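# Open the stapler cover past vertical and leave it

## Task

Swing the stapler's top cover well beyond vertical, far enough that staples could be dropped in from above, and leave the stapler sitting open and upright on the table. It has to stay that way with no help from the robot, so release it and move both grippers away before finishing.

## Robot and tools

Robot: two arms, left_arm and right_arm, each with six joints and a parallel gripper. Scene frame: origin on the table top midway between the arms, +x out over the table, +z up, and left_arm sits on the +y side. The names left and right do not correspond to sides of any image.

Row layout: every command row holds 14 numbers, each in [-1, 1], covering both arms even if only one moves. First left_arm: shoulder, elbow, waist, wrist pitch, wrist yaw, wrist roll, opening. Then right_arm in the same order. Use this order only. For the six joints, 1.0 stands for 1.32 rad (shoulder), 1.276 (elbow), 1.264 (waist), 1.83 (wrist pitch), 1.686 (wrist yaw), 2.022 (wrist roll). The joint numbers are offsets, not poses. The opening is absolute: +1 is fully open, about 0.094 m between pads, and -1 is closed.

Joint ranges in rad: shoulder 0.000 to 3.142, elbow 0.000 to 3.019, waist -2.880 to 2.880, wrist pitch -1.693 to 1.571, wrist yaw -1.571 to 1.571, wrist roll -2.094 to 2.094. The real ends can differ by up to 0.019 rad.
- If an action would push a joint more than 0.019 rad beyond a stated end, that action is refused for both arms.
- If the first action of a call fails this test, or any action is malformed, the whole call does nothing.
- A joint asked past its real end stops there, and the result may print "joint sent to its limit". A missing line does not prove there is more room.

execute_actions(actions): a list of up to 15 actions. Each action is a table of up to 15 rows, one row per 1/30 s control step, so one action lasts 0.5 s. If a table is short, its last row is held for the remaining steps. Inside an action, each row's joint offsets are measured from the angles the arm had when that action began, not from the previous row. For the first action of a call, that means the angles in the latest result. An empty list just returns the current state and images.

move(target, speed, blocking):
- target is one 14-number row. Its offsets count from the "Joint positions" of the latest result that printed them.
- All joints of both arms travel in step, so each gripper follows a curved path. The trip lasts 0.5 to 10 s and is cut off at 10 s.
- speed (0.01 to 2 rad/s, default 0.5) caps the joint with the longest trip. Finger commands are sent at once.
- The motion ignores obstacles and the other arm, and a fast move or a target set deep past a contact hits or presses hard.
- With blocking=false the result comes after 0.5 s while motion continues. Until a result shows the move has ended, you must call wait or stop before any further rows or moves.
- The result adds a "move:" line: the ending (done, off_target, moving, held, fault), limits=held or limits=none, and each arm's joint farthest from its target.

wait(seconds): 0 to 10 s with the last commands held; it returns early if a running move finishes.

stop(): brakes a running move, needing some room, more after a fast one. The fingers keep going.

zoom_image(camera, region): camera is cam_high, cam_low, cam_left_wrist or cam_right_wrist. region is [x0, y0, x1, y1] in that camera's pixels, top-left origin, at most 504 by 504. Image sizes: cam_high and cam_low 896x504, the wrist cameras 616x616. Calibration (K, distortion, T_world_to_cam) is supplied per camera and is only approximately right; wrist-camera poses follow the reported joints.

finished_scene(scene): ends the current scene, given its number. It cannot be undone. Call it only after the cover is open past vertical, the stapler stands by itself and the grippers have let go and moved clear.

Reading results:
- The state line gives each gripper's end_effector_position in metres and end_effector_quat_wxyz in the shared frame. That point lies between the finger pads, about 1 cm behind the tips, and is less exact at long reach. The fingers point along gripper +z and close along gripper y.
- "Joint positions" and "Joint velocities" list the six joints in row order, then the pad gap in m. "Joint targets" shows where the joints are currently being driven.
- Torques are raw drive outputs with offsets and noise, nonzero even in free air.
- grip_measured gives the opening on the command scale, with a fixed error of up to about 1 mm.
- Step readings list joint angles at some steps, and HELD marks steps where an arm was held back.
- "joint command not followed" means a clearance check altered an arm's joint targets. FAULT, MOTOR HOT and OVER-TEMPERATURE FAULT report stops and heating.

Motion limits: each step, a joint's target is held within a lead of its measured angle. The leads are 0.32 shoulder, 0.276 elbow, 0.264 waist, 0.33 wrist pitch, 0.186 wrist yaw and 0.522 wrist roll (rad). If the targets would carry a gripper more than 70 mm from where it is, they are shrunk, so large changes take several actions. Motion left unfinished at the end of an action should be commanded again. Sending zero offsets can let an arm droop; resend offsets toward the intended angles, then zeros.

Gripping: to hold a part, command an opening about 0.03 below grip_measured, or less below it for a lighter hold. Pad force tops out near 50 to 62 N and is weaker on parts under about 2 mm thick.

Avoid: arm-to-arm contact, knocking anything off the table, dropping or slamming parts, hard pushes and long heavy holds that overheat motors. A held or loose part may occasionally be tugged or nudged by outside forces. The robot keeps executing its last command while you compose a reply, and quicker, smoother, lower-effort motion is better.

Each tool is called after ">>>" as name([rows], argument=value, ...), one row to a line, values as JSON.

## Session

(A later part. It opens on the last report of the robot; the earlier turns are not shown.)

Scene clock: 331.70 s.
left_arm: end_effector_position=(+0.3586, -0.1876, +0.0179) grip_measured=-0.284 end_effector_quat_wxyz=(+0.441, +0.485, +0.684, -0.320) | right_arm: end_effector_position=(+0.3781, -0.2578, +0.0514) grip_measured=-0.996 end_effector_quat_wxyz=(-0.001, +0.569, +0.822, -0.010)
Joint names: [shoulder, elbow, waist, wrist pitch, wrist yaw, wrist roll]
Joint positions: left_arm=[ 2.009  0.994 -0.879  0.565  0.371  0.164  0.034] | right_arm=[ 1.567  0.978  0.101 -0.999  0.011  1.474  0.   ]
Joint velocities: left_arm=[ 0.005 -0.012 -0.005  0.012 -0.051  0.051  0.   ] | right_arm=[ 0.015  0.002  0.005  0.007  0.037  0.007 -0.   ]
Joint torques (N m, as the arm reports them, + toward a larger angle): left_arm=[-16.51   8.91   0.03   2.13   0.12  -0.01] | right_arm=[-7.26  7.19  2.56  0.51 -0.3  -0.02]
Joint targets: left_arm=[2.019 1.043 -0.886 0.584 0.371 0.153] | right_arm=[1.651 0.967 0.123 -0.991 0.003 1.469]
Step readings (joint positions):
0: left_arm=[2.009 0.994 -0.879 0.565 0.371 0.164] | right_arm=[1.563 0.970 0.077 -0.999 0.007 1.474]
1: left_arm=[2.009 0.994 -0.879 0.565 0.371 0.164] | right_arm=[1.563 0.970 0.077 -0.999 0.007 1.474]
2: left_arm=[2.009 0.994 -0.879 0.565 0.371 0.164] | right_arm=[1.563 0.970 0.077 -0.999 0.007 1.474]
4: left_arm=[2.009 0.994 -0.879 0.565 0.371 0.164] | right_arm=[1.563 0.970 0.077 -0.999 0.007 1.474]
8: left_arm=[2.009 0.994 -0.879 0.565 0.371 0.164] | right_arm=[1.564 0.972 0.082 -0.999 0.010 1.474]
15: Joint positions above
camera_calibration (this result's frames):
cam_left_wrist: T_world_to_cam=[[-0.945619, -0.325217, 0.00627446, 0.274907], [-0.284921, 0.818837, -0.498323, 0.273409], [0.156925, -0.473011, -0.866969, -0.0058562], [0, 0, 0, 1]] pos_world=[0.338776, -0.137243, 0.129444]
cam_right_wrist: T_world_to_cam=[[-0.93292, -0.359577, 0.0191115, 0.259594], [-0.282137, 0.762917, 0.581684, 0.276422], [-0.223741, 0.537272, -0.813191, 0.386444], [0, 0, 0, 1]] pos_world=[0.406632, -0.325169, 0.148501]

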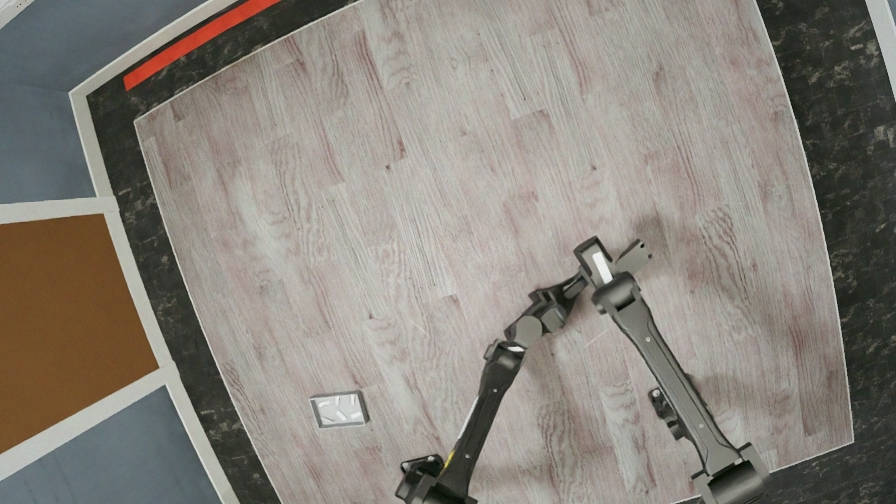

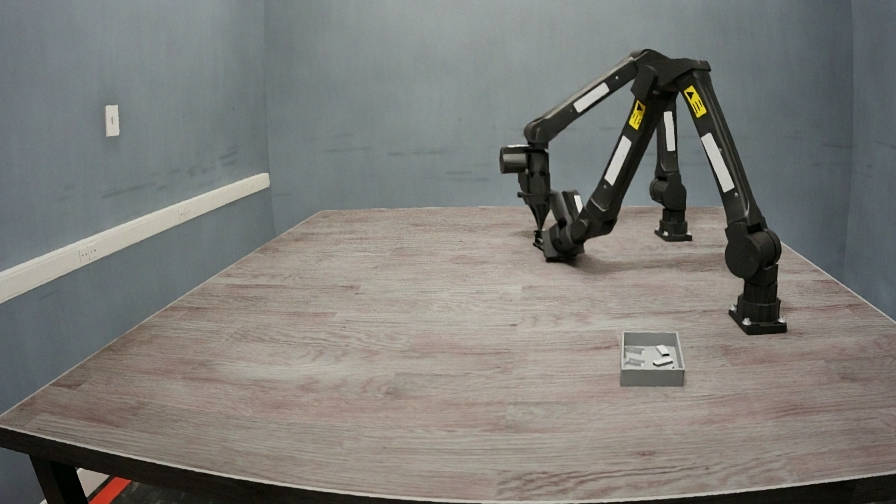

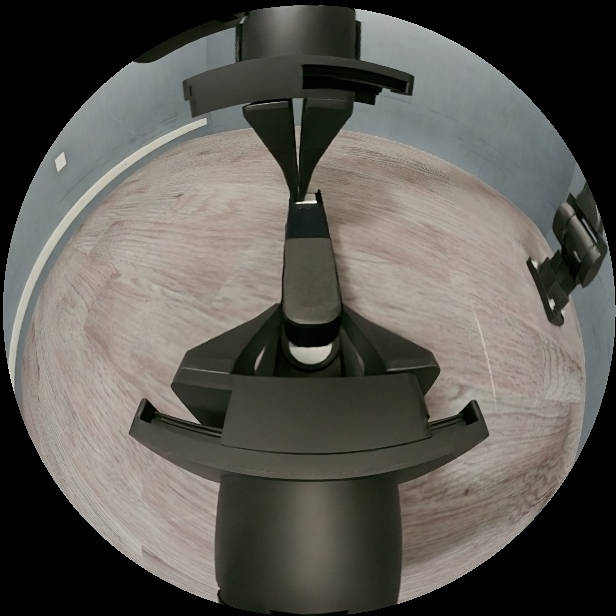

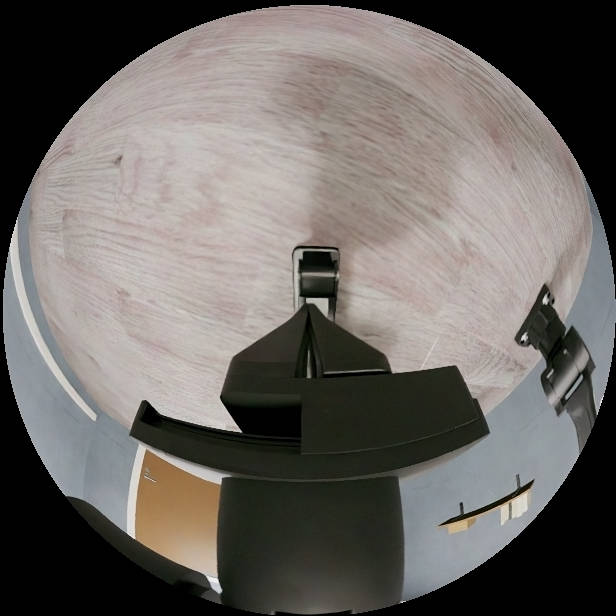

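>>> execute_actions([
  [[0.0076,0.0384,-0.0055,0.0104,0,-0.0054,-0.33,0.0636,-0.0086,0.012,0.002,-0.0047,-0.0025,-1],[0.0076,0.0384,-0.0055,0.0104,0,-0.0054,-0.33,0.0636,-0.0086,0.006,0.0,-0.0047,-0.0025,-1],[0.0076,0.0384,-0.0055,0.0104,0,-0.0054,-0.33,0.0636,-0.0086,0.0,-0.002,-0.0047,-0.0025,-1],[0.0076,0.0384,-0.0055,0.0104,0,-0.0054,-0.33,0.0636,-0.0086,-0.005,-0.004,-0.0047,-0.0025,-1],[0.0076,0.0384,-0.0055,0.0104,0,-0.0054,-0.33,0.0636,-0.0086,-0.010,-0.006,-0.0047,-0.0025,-1],[0.0076,0.0384,-0.0055,0.0104,0,-0.0054,-0.33,0.0636,-0.0086,-0.014,-0.008,-0.0047,-0.0025,-1],[0.0076,0.0384,-0.0055,0.0104,0,-0.0054,-0.33,0.0636,-0.0086,-0.017,-0.008,-0.0047,-0.0025,-1],[0.0076,0.0384,-0.0055,0.0104,0,-0.0054,-0.33,0.0636,-0.0086,-0.020,-0.008,-0.0047,-0.0025,-1],[0.0076,0.0384,-0.0055,0.0104,0,-0.0054,-0.33,0.0636,-0.0086,-0.023,-0.008,-0.0047,-0.0025,-1],[0.0076,0.0384,-0.0055,0.0104,0,-0.0054,-0.33,0.0636,-0.0086,-0.026,-0.008,-0.0047,-0.0025,-1],[0.0076,0.0384,-0.0055,0.0104,0,-0.0054,-0.33,0.0636,-0.0086,-0.029,-0.008,-0.0047,-0.0025,-1],[0.0076,0.0384,-0.0055,0.0104,0,-0.0054,-0.33,0.0636,-0.0086,-0.032,-0.008,-0.0047,-0.0025,-1],[0.0076,0.0384,-0.0055,0.0104,0,-0.0054,-0.33,0.0636,-0.0086,-0.035,-0.008,-0.0047,-0.0025,-1]],
])

>>> zoom_image(camera="cam_left_wrist", region=[248, 130, 368, 250])

Scene clock: 364.87 s.
left_arm: end_effector_position=(+0.3586, -0.1876, +0.0179) grip_measured=-0.284 end_effector_quat_wxyz=(+0.441, +0.485, +0.684, -0.320) | right_arm: end_effector_position=(+0.3795, -0.2669, +0.0508) grip_measured=-0.996 end_effector_quat_wxyz=(-0.008, +0.581, +0.814, -0.009)
Joint names: [shoulder, elbow, waist, wrist pitch, wrist yaw, wrist roll]
Joint positions: left_arm=[ 2.009  0.994 -0.879  0.565  0.371  0.164  0.034] | right_arm=[ 1.57   0.98   0.073 -1.005 -0.001  1.474  0.   ]
Joint velocities: left_arm=[-0.005 -0.007 -0.005  0.007 -0.022 -0.022 -0.001] | right_arm=[ 0.015 -0.012 -0.103 -0.012  0.007  0.022 -0.   ]
Joint torques (N m, as the arm reports them, + toward a larger angle): left_arm=[-16.52   8.88  -0.12   2.18   0.14  -0.02] | right_arm=[-7.2   7.16 -0.12 -0.23  0.23 -0.02]
Joint targets: left_arm=[2.019 1.043 -0.886 0.584 0.371 0.153] | right_arm=[1.651 0.967 0.057 -1.014 0.003 1.469]
Step readings (joint positions):
0: left_arm=[2.009 0.994 -0.879 0.565 0.371 0.164] | right_arm=[1.567 0.978 0.101 -0.999 0.011 1.474]
1: left_arm=[2.009 0.994 -0.879 0.565 0.371 0.164] | right_arm=[1.567 0.978 0.101 -0.999 0.011 1.474]
2: left_arm=[2.009 0.994 -0.879 0.565 0.371 0.164] | right_arm=[1.567 0.978 0.101 -0.999 0.011 1.474]
4: left_arm=[2.009 0.994 -0.879 0.565 0.371 0.164] | right_arm=[1.567 0.978 0.101 -0.999 0.011 1.474]
8: left_arm=[2.009 0.994 -0.879 0.565 0.371 0.164] | right_arm=[1.568 0.979 0.095 -1.001 0.001 1.474]
15: Joint positions above
camera_calibration (this result's frames):
cam_left_wrist: T_world_to_cam=[[-0.945619, -0.325217, 0.00627446, 0.274907], [-0.284921, 0.818837, -0.498323, 0.273409], [0.156925, -0.473011, -0.866969, -0.0058562], [0, 0, 0, 1]] pos_world=[0.338776, -0.137243, 0.129444]
cam_right_wrist: T_world_to_cam=[[-0.942446, -0.333446, 0.0247017, 0.26794], [-0.255061, 0.764734, 0.591714, 0.273827], [-0.216195, 0.551358, -0.805769, 0.391611], [0, 0, 0, 1]] pos_world=[0.407026, -0.335979, 0.146903]

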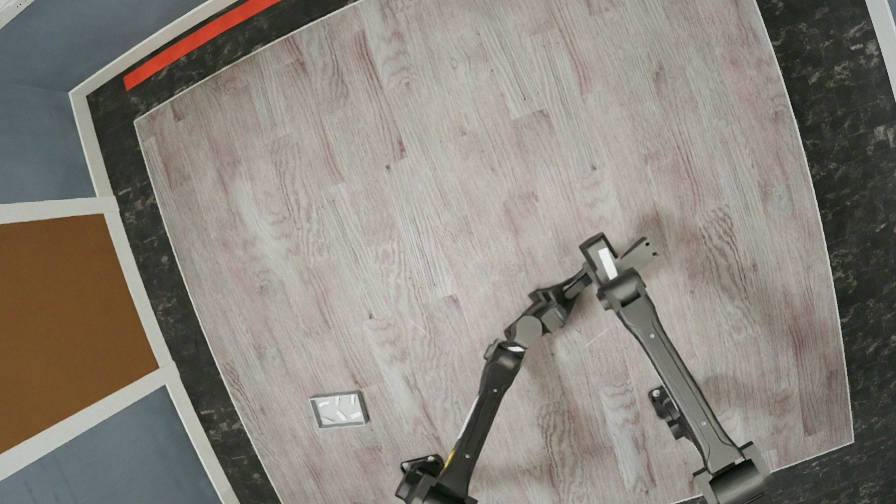

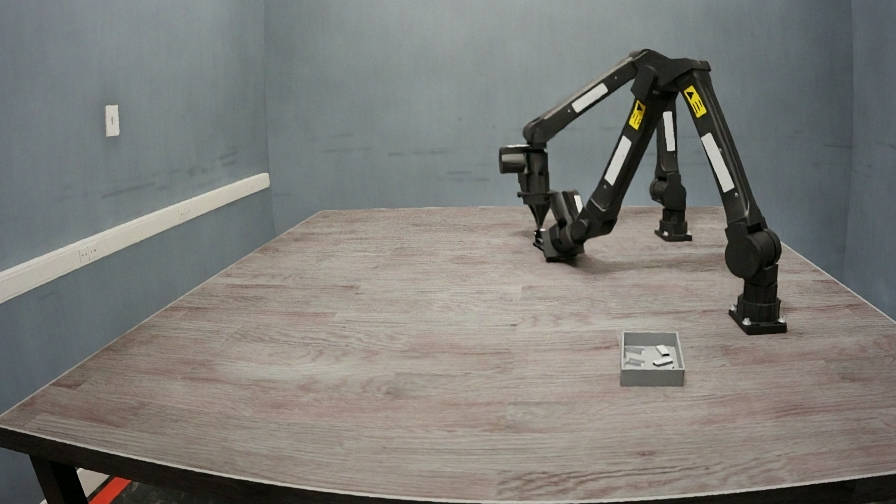

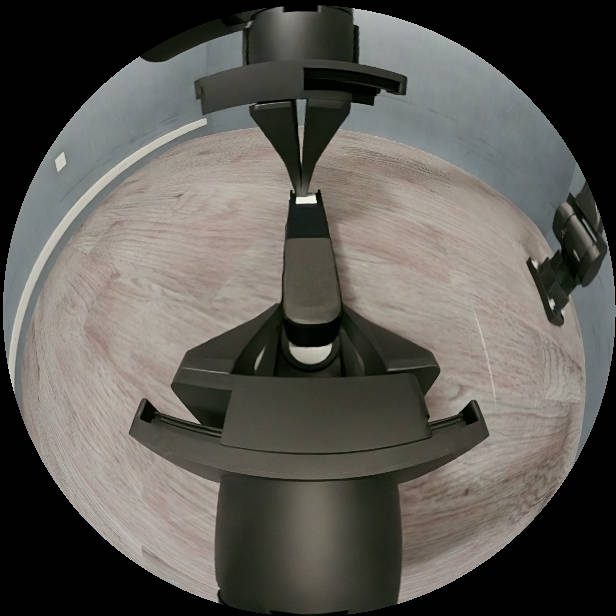

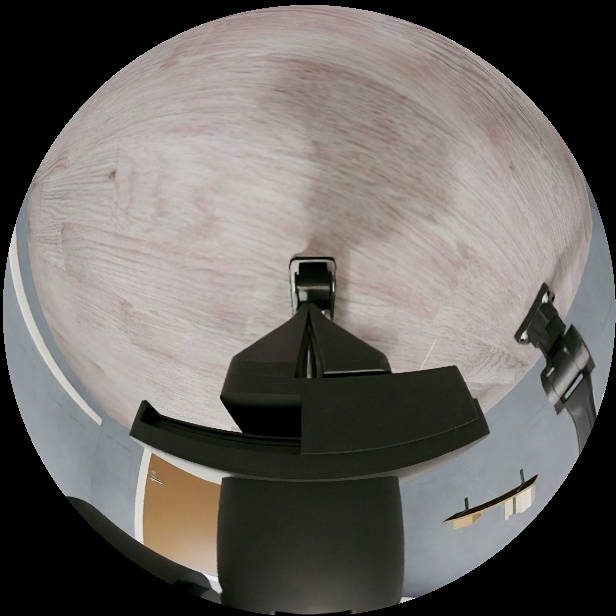

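Region (248, 130, 368, 250) of cam_left_wrist's 616x616 image, scaled by 4.200, with more detail than that image has.

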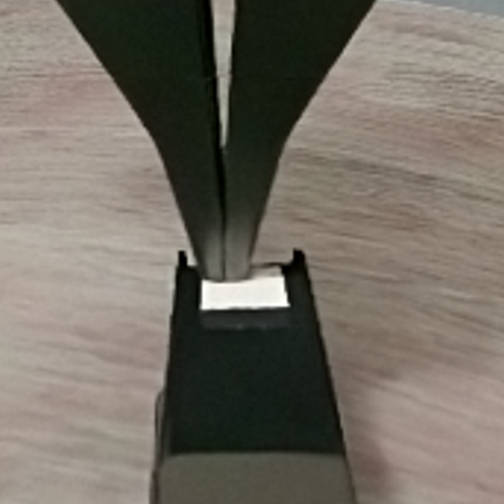

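>>> execute_actions([
  [[0.0076,0.0384,-0.0055,0.0104,0,-0.0054,-0.33,0.045,-0.0102,-0.010,0.0,0.002,-0.0025,-1],[0.0076,0.0384,-0.0055,0.0104,0,-0.0054,-0.33,0.03,-0.0102,-0.008,0.002,0.002,-0.0025,-1],[0.0076,0.0384,-0.0055,0.0104,0,-0.0054,-0.33,0.015,-0.0102,-0.006,0.004,0.002,-0.0025,-1],[0.0076,0.0384,-0.0055,0.0104,0,-0.0054,-0.33,0.005,-0.0102,-0.004,0.006,0.002,-0.0025,-1],[0.0076,0.0384,-0.0055,0.0104,0,-0.0054,-0.33,-0.003,-0.0102,-0.004,0.007,0.002,-0.0025,-1],[0.0076,0.0384,-0.0055,0.0104,0,-0.0054,-0.33,-0.009,-0.0102,-0.004,0.007,0.002,-0.0025,-1],[0.0076,0.0384,-0.0055,0.0104,0,-0.0054,-0.33,-0.015,-0.0102,-0.004,0.007,0.002,-0.0025,-1],[0.0076,0.0384,-0.0055,0.0104,0,-0.0054,-0.33,-0.021,-0.0102,-0.004,0.007,0.002,-0.0025,-1],[0.0076,0.0384,-0.0055,0.0104,0,-0.0054,-0.33,-0.027,-0.0102,-0.004,0.007,0.002,-0.0025,-1],[0.0076,0.0384,-0.0055,0.0104,0,-0.0054,-0.33,-0.033,-0.0102,-0.004,0.007,0.002,-0.0025,-1],[0.0076,0.0384,-0.0055,0.0104,0,-0.0054,-0.33,-0.039,-0.0102,-0.004,0.007,0.002,-0.0025,-1]],
])

Scene clock: 413.33 s.
left_arm: end_effector_position=(+0.3586, -0.1876, +0.0179) grip_measured=-0.284 end_effector_quat_wxyz=(+0.441, +0.485, +0.684, -0.320) | right_arm: end_effector_position=(+0.3799, -0.2693, +0.0603) grip_measured=-0.996 end_effector_quat_wxyz=(+0.001, +0.583, +0.812, +0.002)
Joint names: [shoulder, elbow, waist, wrist pitch, wrist yaw, wrist roll]
Joint positions: left_arm=[ 2.009  0.994 -0.879  0.565  0.371  0.164  0.034] | right_arm=[ 1.538  0.972  0.067 -1.    -0.001  1.474  0.   ]
Joint velocities: left_arm=[ 0.005  0.002 -0.015 -0.002  0.022 -0.081  0.   ] | right_arm=[-0.112  0.007 -0.005 -0.002  0.037 -0.007 -0.001]
Joint torques (N m, as the arm reports them, + toward a larger angle): left_arm=[-16.45   8.9    0.17   2.22   0.14  -0.03] | right_arm=[-15.34   7.91   0.74   0.46   0.2   -0.02]
Joint targets: left_arm=[2.019 1.043 -0.886 0.584 0.371 0.153] | right_arm=[1.519 0.967 0.068 -0.992 0.003 1.469]
Step readings (joint positions):
0: left_arm=[2.009 0.994 -0.879 0.565 0.371 0.164] | right_arm=[1.571 0.980 0.067 -1.005 -0.001 1.474]
1: left_arm=[2.009 0.994 -0.879 0.565 0.371 0.164] | right_arm=[1.571 0.980 0.067 -1.005 -0.001 1.474]
2: left_arm=[2.009 0.994 -0.879 0.565 0.371 0.164] | right_arm=[1.571 0.980 0.067 -1.005 -0.001 1.474]
4: left_arm=[2.009 0.994 -0.879 0.565 0.371 0.164] | right_arm=[1.568 0.980 0.067 -1.003 -0.001 1.474]
8: left_arm=[2.009 0.994 -0.879 0.565 0.371 0.164] | right_arm=[1.566 0.979 0.067 -1.001 -0.001 1.474]
15: Joint positions above
camera_calibration (this result's frames):
cam_left_wrist: T_world_to_cam=[[-0.945619, -0.325217, 0.00627446, 0.274907], [-0.284921, 0.818837, -0.498323, 0.273409], [0.156925, -0.473011, -0.866969, -0.0058562], [0, 0, 0, 1]] pos_world=[0.338776, -0.137243, 0.129444]
cam_right_wrist: T_world_to_cam=[[-0.944755, -0.327755, -0.00374942, 0.271451], [-0.266845, 0.762439, 0.589474, 0.274104], [-0.190345, 0.55791, -0.807778, 0.392825], [0, 0, 0, 1]] pos_world=[0.40437, -0.339179, 0.156756]

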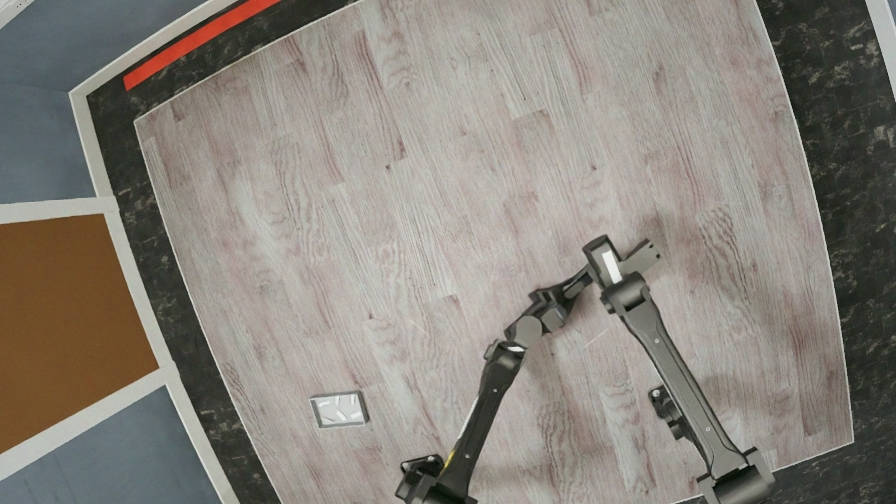

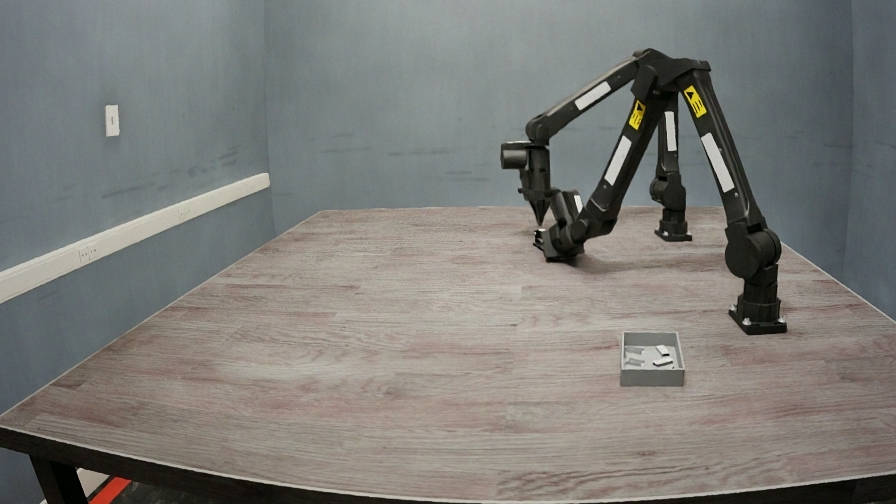

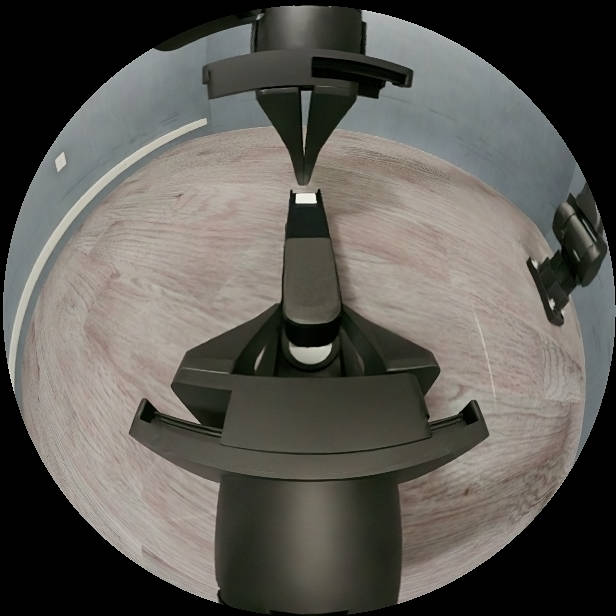

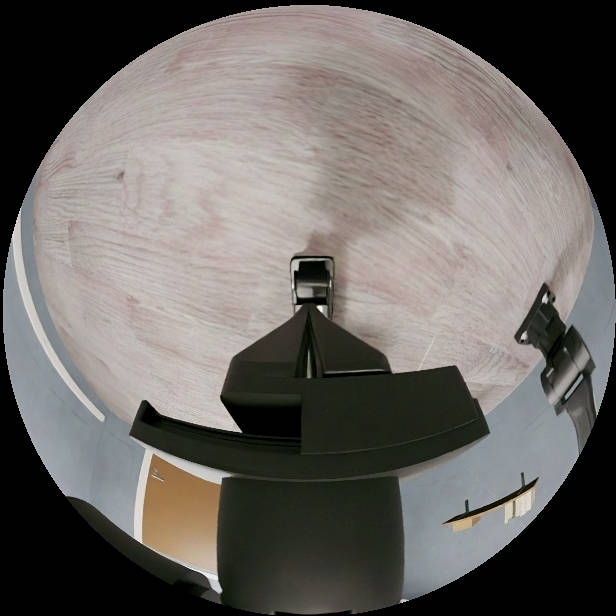

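>>> move(target=[0.0076,0.0384,-0.0055,0.0104,0,-0.0054,-0.33,-0.0144,-0.0039,0.1358,0.0044,0.0024,0.0841,0.1], speed=0.25)

Scene clock: 418.47 s.
left_arm: end_effector_position=(+0.3586, -0.1876, +0.0179) grip_measured=-0.284 end_effector_quat_wxyz=(+0.441, +0.485, +0.684, -0.320) | right_arm: end_effector_position=(+0.3597, -0.2047, +0.0637) grip_measured=+0.099 end_effector_quat_wxyz=(+0.004, +0.580, +0.815, +0.005)
Joint names: [shoulder, elbow, waist, wrist pitch, wrist yaw, wrist roll]
Joint positions: left_arm=[ 2.009  0.994 -0.879  0.565  0.371  0.164  0.034] | right_arm=[ 1.529  0.972  0.237 -1.     0.001  1.635  0.052]
Joint velocities: left_arm=[ 0.015  0.002  0.015 -0.037 -0.022 -0.037  0.001] | right_arm=[ 0.005 -0.007 -0.015 -0.002 -0.051  0.007 -0.   ]
Joint torques (N m, as the arm reports them, + toward a larger angle): left_arm=[-16.31   8.88   0.11   2.14   0.15  -0.02] | right_arm=[-15.1    8.     0.83   0.55   0.19   0.15]
Joint targets: left_arm=[2.019 1.043 -0.886 0.584 0.371 0.153] | right_arm=[1.519 0.967 0.239 -0.992 0.004 1.644]
move: off_target (left_arm); limits=none; left_arm: farthest joint: the elbow, 0.049 radians from its target (0.049 radians at the start); right_arm: farthest joint: the shoulder, 0.010 radians from its target (0.010 radians at the start)
camera_calibration (this result's frames):
cam_left_wrist: T_world_to_cam=[[-0.945619, -0.325217, 0.00627446, 0.274907], [-0.284921, 0.818837, -0.498323, 0.273409], [0.156925, -0.473011, -0.866969, -0.0058562], [0, 0, 0, 1]] pos_world=[0.338776, -0.137243, 0.129444]
cam_right_wrist: T_world_to_cam=[[-0.941778, -0.336002, -0.0125034, 0.271301], [-0.278374, 0.758315, 0.589463, 0.220834], [-0.188579, 0.558624, -0.807699, 0.355156], [0, 0, 0, 1]] pos_world=[0.383955, -0.274703, 0.160077]

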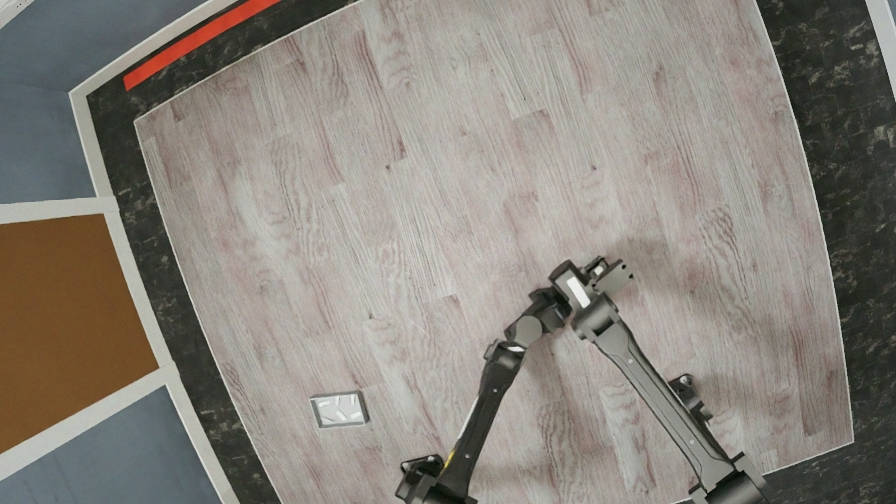

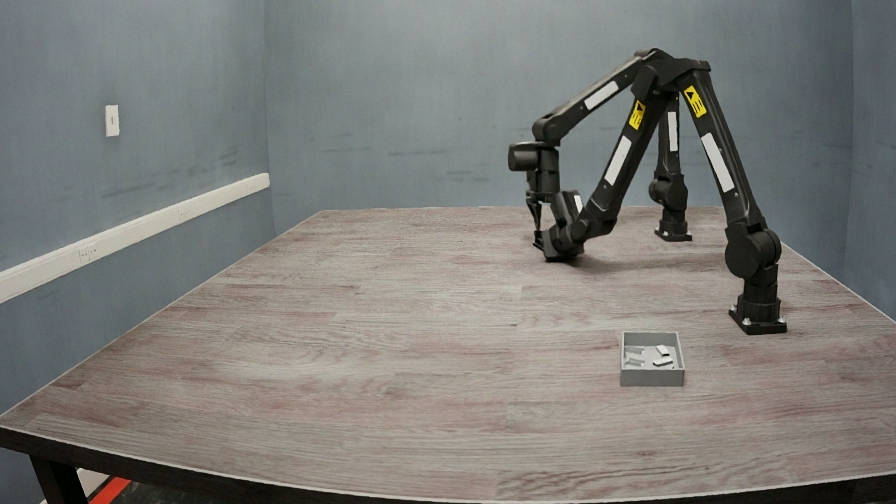

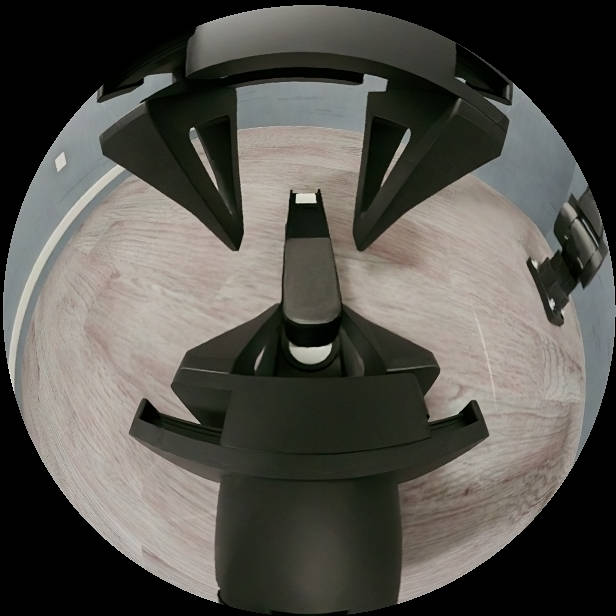

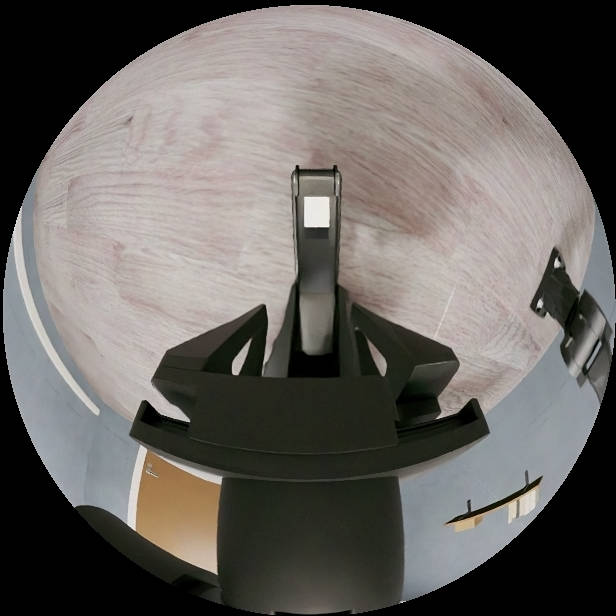

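>>> zoom_image(camera="cam_right_wrist", region=[236, 150, 396, 370])

Region (236, 150, 396, 370) of cam_right_wrist's 616x616 image, scaled by 2.291, with more detail than that image has; it fills the left 367 columns of this view, and the rest is white.

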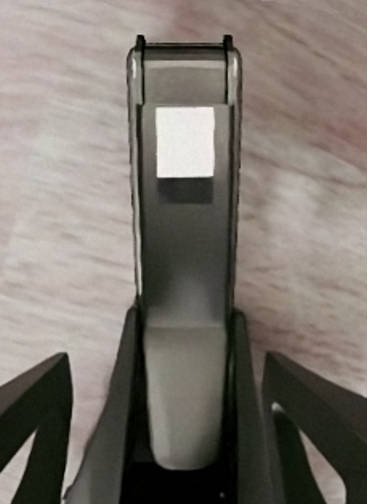

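>>> move(target=[0.0076,0.0384,-0.0055,0.0104,0,-0.0054,-0.33,0.057,-0.0039,0.0015,0.0035,0.0018,0.0045,0.1], speed=0.1)

>>> zoom_image(camera="cam_left_wrist", region=[208, 160, 408, 380])

Scene clock: 426.03 s.
left_arm: end_effector_position=(+0.3586, -0.1876, +0.0179) grip_measured=-0.284 end_effector_quat_wxyz=(+0.441, +0.485, +0.684, -0.320) | right_arm: end_effector_position=(+0.3562, -0.2062, +0.0451) grip_measured=+0.099 end_effector_quat_wxyz=(-0.009, +0.580, +0.815, -0.016)
Joint names: [shoulder, elbow, waist, wrist pitch, wrist yaw, wrist roll]
Joint positions: left_arm=[ 2.009  0.994 -0.879  0.565  0.371  0.164  0.034] | right_arm=[ 1.579  0.972  0.237 -1.     0.001  1.635  0.052]
Joint velocities: left_arm=[ 0.005 -0.007 -0.024 -0.027 -0.051 -0.022 -0.002] | right_arm=[ 0.015  0.007 -0.005 -0.012  0.022 -0.007 -0.001]
Joint torques (N m, as the arm reports them, + toward a larger angle): left_arm=[-16.47   8.89  -0.11   2.19   0.14  -0.04] | right_arm=[-12.19   7.72   0.76   0.34   0.2    0.14]
Joint targets: left_arm=[2.019 1.043 -0.886 0.584 0.371 0.153] | right_arm=[1.605 0.967 0.238 -0.994 0.004 1.644]
move: off_target (left_arm, right_arm); limits=none; left_arm: farthest joint: the elbow, 0.049 radians from its target (0.049 radians at the start); right_arm: farthest joint: the shoulder, 0.026 radians from its target (0.075 radians at the start)
camera_calibration (this result's frames):
cam_left_wrist: T_world_to_cam=[[-0.945619, -0.325217, 0.00627446, 0.274907], [-0.284921, 0.818837, -0.498323, 0.273409], [0.156925, -0.473011, -0.866969, -0.0058562], [0, 0, 0, 1]] pos_world=[0.338776, -0.137243, 0.129444]
cam_right_wrist: T_world_to_cam=[[-0.941359, -0.335413, 0.0366208, 0.265083], [-0.251401, 0.769652, 0.586885, 0.224773], [-0.225034, 0.543263, -0.808842, 0.35018], [0, 0, 0, 1]] pos_world=[0.384849, -0.274325, 0.141616]

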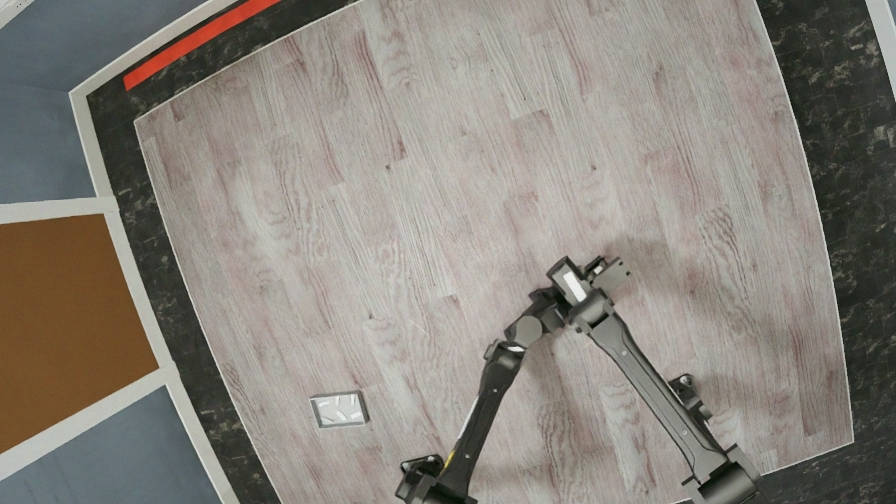

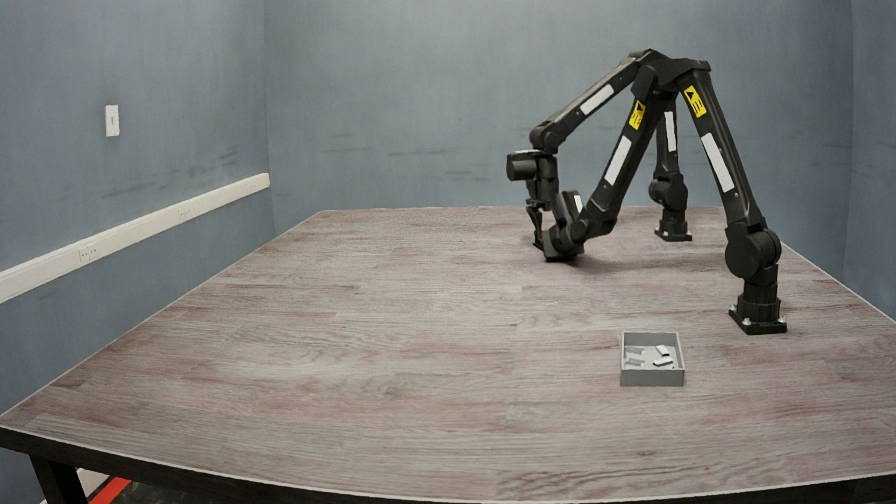

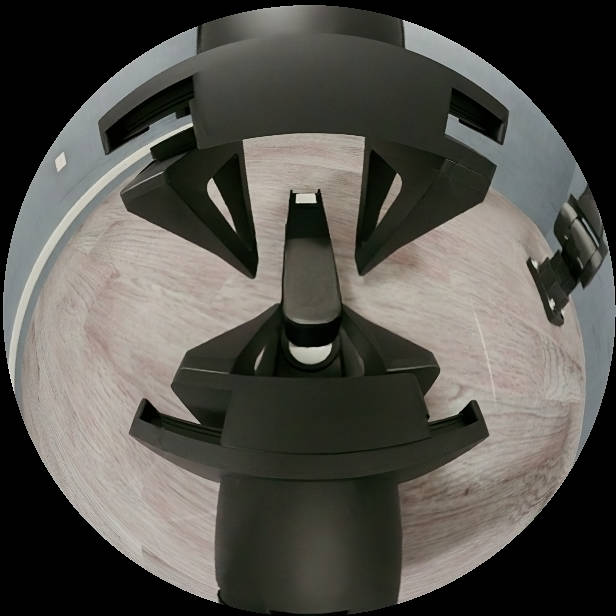

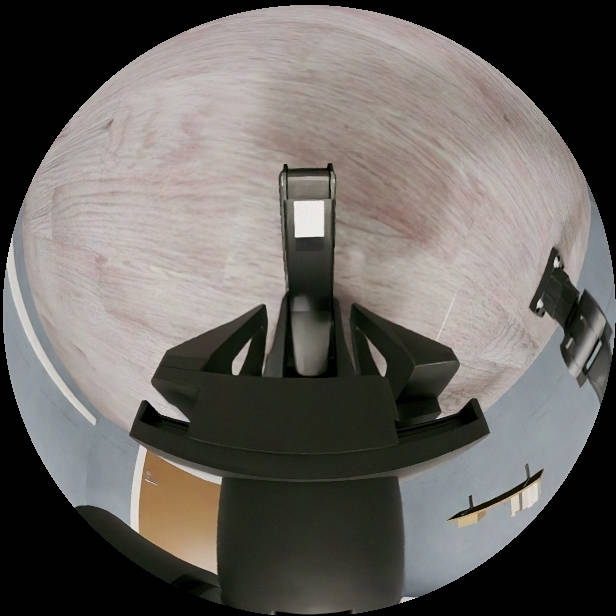

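Region (208, 160, 408, 380) of cam_left_wrist's 616x616 image, scaled by 2.291, with more detail than that image has; it fills the left 458 columns of this view, and the rest is white.

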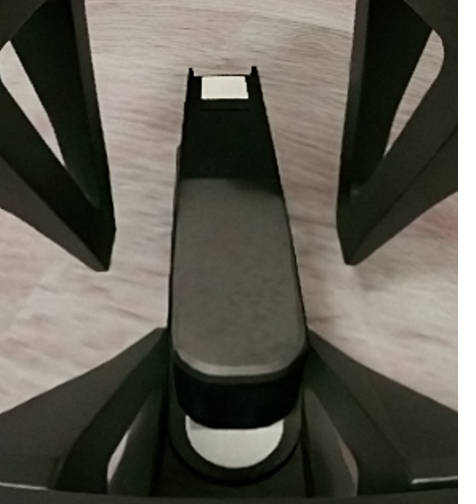

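>>> execute_actions([
  [[0.0076,0.0384,-0.0055,0.0104,0,-0.0054,-0.33,0.0197,-0.0039,0.0008,0.0,0.0018,0.0045,0.05],[0.0076,0.0384,-0.0055,0.0104,0,-0.0054,-0.33,0.0197,-0.0039,0.0008,-0.003,0.0018,0.0045,0.0],[0.0076,0.0384,-0.0055,0.0104,0,-0.0054,-0.33,0.0197,-0.0039,0.0008,-0.006,0.0018,0.0045,-0.05],[0.0076,0.0384,-0.0055,0.0104,0,-0.0054,-0.33,0.0197,-0.0039,0.0008,-0.0087,0.0018,0.0045,-0.1],[0.0076,0.0384,-0.0055,0.0104,0,-0.0054,-0.33,0.0197,-0.0039,0.0008,-0.0087,0.0018,0.0045,-0.15],[0.0076,0.0384,-0.0055,0.0104,0,-0.0054,-0.33,0.0197,-0.0039,0.0008,-0.0087,0.0018,0.0045,-0.2],[0.0076,0.0384,-0.0055,0.0104,0,-0.0054,-0.33,0.0197,-0.0039,0.0008,-0.0087,0.0018,0.0045,-0.25],[0.0076,0.0384,-0.0055,0.0104,0,-0.0054,-0.33,0.0197,-0.0039,0.0008,-0.0087,0.0018,0.0045,-0.3],[0.0076,0.0384,-0.0055,0.0104,0,-0.0054,-0.33,0.0197,-0.0039,0.0008,-0.0087,0.0018,0.0045,-0.34],[0.0076,0.0384,-0.0055,0.0104,0,-0.0054,-0.33,0.0197,-0.0039,0.0008,-0.0087,0.0018,0.0045,-0.37]],
])

>>> zoom_image(camera="cam_left_wrist", region=[208, 160, 408, 380])

Scene clock: 432.60 s.
left_arm: end_effector_position=(+0.3586, -0.1876, +0.0179) grip_measured=-0.284 end_effector_quat_wxyz=(+0.441, +0.485, +0.684, -0.320) | right_arm: end_effector_position=(+0.3544, -0.2069, +0.0452) grip_measured=-0.369 end_effector_quat_wxyz=(-0.011, +0.580, +0.815, -0.019)
Joint names: [shoulder, elbow, waist, wrist pitch, wrist yaw, wrist roll]
Joint positions: left_arm=[ 2.009  0.994 -0.879  0.565  0.371  0.164  0.034] | right_arm=[ 1.579  0.972  0.237 -1.008  0.001  1.636  0.03 ]
Joint velocities: left_arm=[-0.005 -0.007 -0.015  0.002  0.051  0.022  0.   ] | right_arm=[ 0.005  0.007 -0.005  0.012 -0.037  0.051  0.   ]
Joint torques (N m, as the arm reports them, + toward a larger angle): left_arm=[-16.71   8.91  -0.04   2.16   0.14  -0.03] | right_arm=[-12.44   7.72   0.71  -0.16   0.2    0.13]
Joint targets: left_arm=[2.019 1.043 -0.886 0.584 0.371 0.153] | right_arm=[1.605 0.967 0.238 -1.016 0.004 1.644]
Step readings (joint positions):
0: left_arm=[2.009 0.994 -0.879 0.565 0.371 0.164] | right_arm=[1.579 0.972 0.237 -1.000 0.001 1.635]
1: left_arm=[2.009 0.994 -0.879 0.565 0.371 0.164] | right_arm=[1.579 0.972 0.237 -1.000 0.001 1.635]
2: left_arm=[2.009 0.994 -0.879 0.565 0.371 0.164] | right_arm=[1.579 0.972 0.237 -1.000 0.001 1.635]
4: left_arm=[2.009 0.994 -0.879 0.565 0.371 0.164] | right_arm=[1.579 0.972 0.237 -1.002 0.001 1.635]
8: left_arm=[2.009 0.994 -0.879 0.565 0.371 0.164] | right_arm=[1.579 0.972 0.237 -1.008 0.001 1.636]
15: Joint positions above
camera_calibration (this result's frames):
cam_left_wrist: T_world_to_cam=[[-0.945619, -0.325217, 0.00627446, 0.274907], [-0.284921, 0.818837, -0.498323, 0.273409], [0.156925, -0.473011, -0.866969, -0.0058562], [0, 0, 0, 1]] pos_world=[0.338776, -0.137243, 0.129444]
cam_right_wrist: T_world_to_cam=[[-0.941187, -0.334927, 0.0446114, 0.262795], [-0.24678, 0.771578, 0.586316, 0.223644], [-0.230794, 0.540824, -0.808853, 0.351789], [0, 0, 0, 1]] pos_world=[0.383721, -0.274798, 0.141696]

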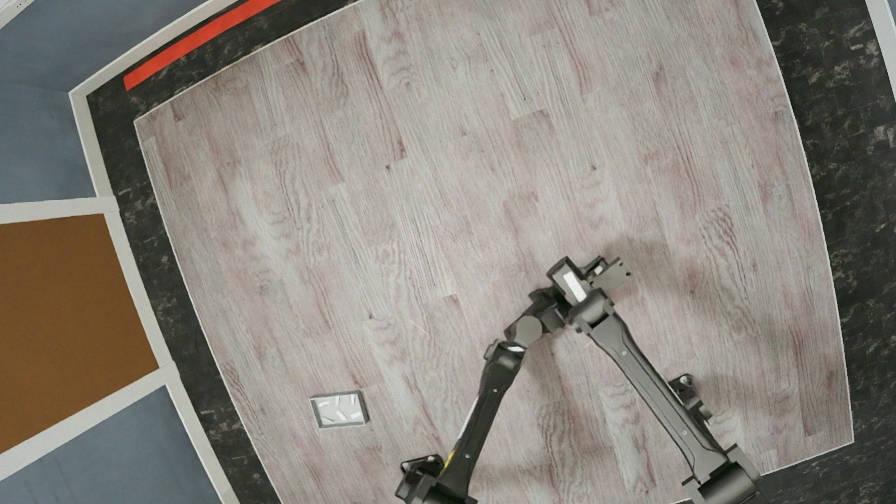

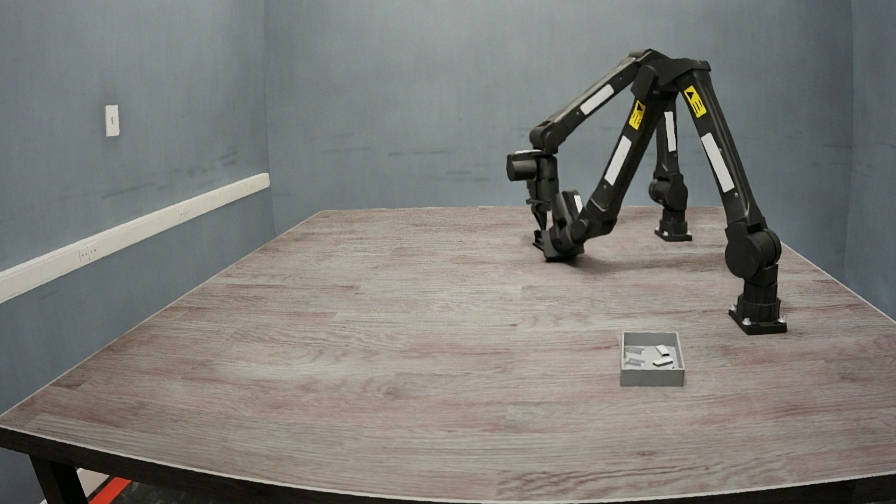

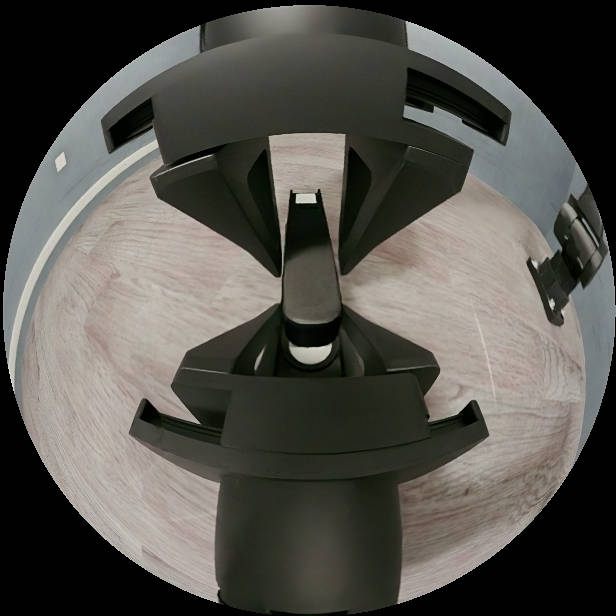

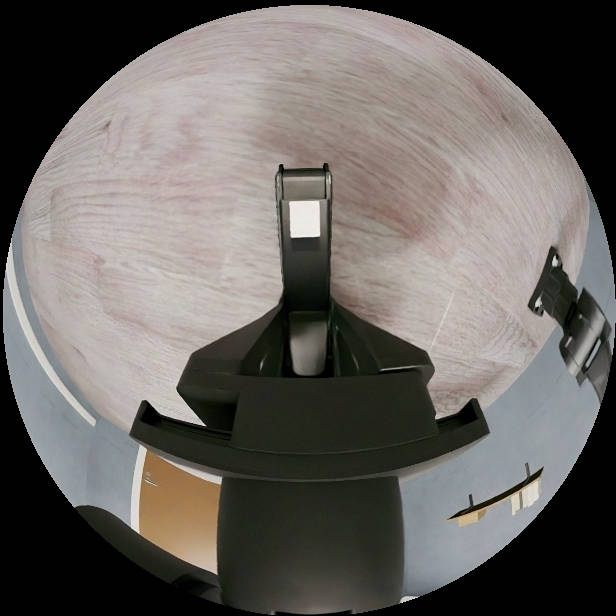

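Region (208, 160, 408, 380) of cam_left_wrist's 616x616 image, scaled by 2.291, with more detail than that image has; it fills the left 458 columns of this view, and the rest is white.

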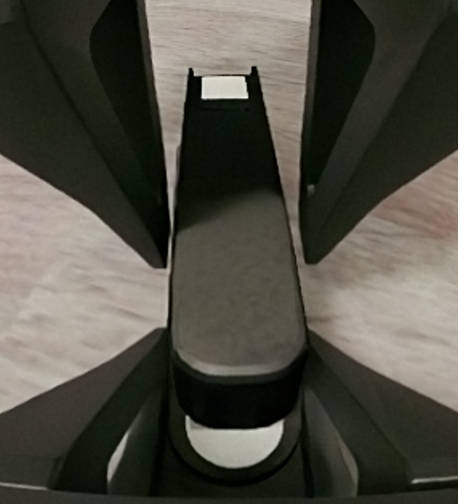

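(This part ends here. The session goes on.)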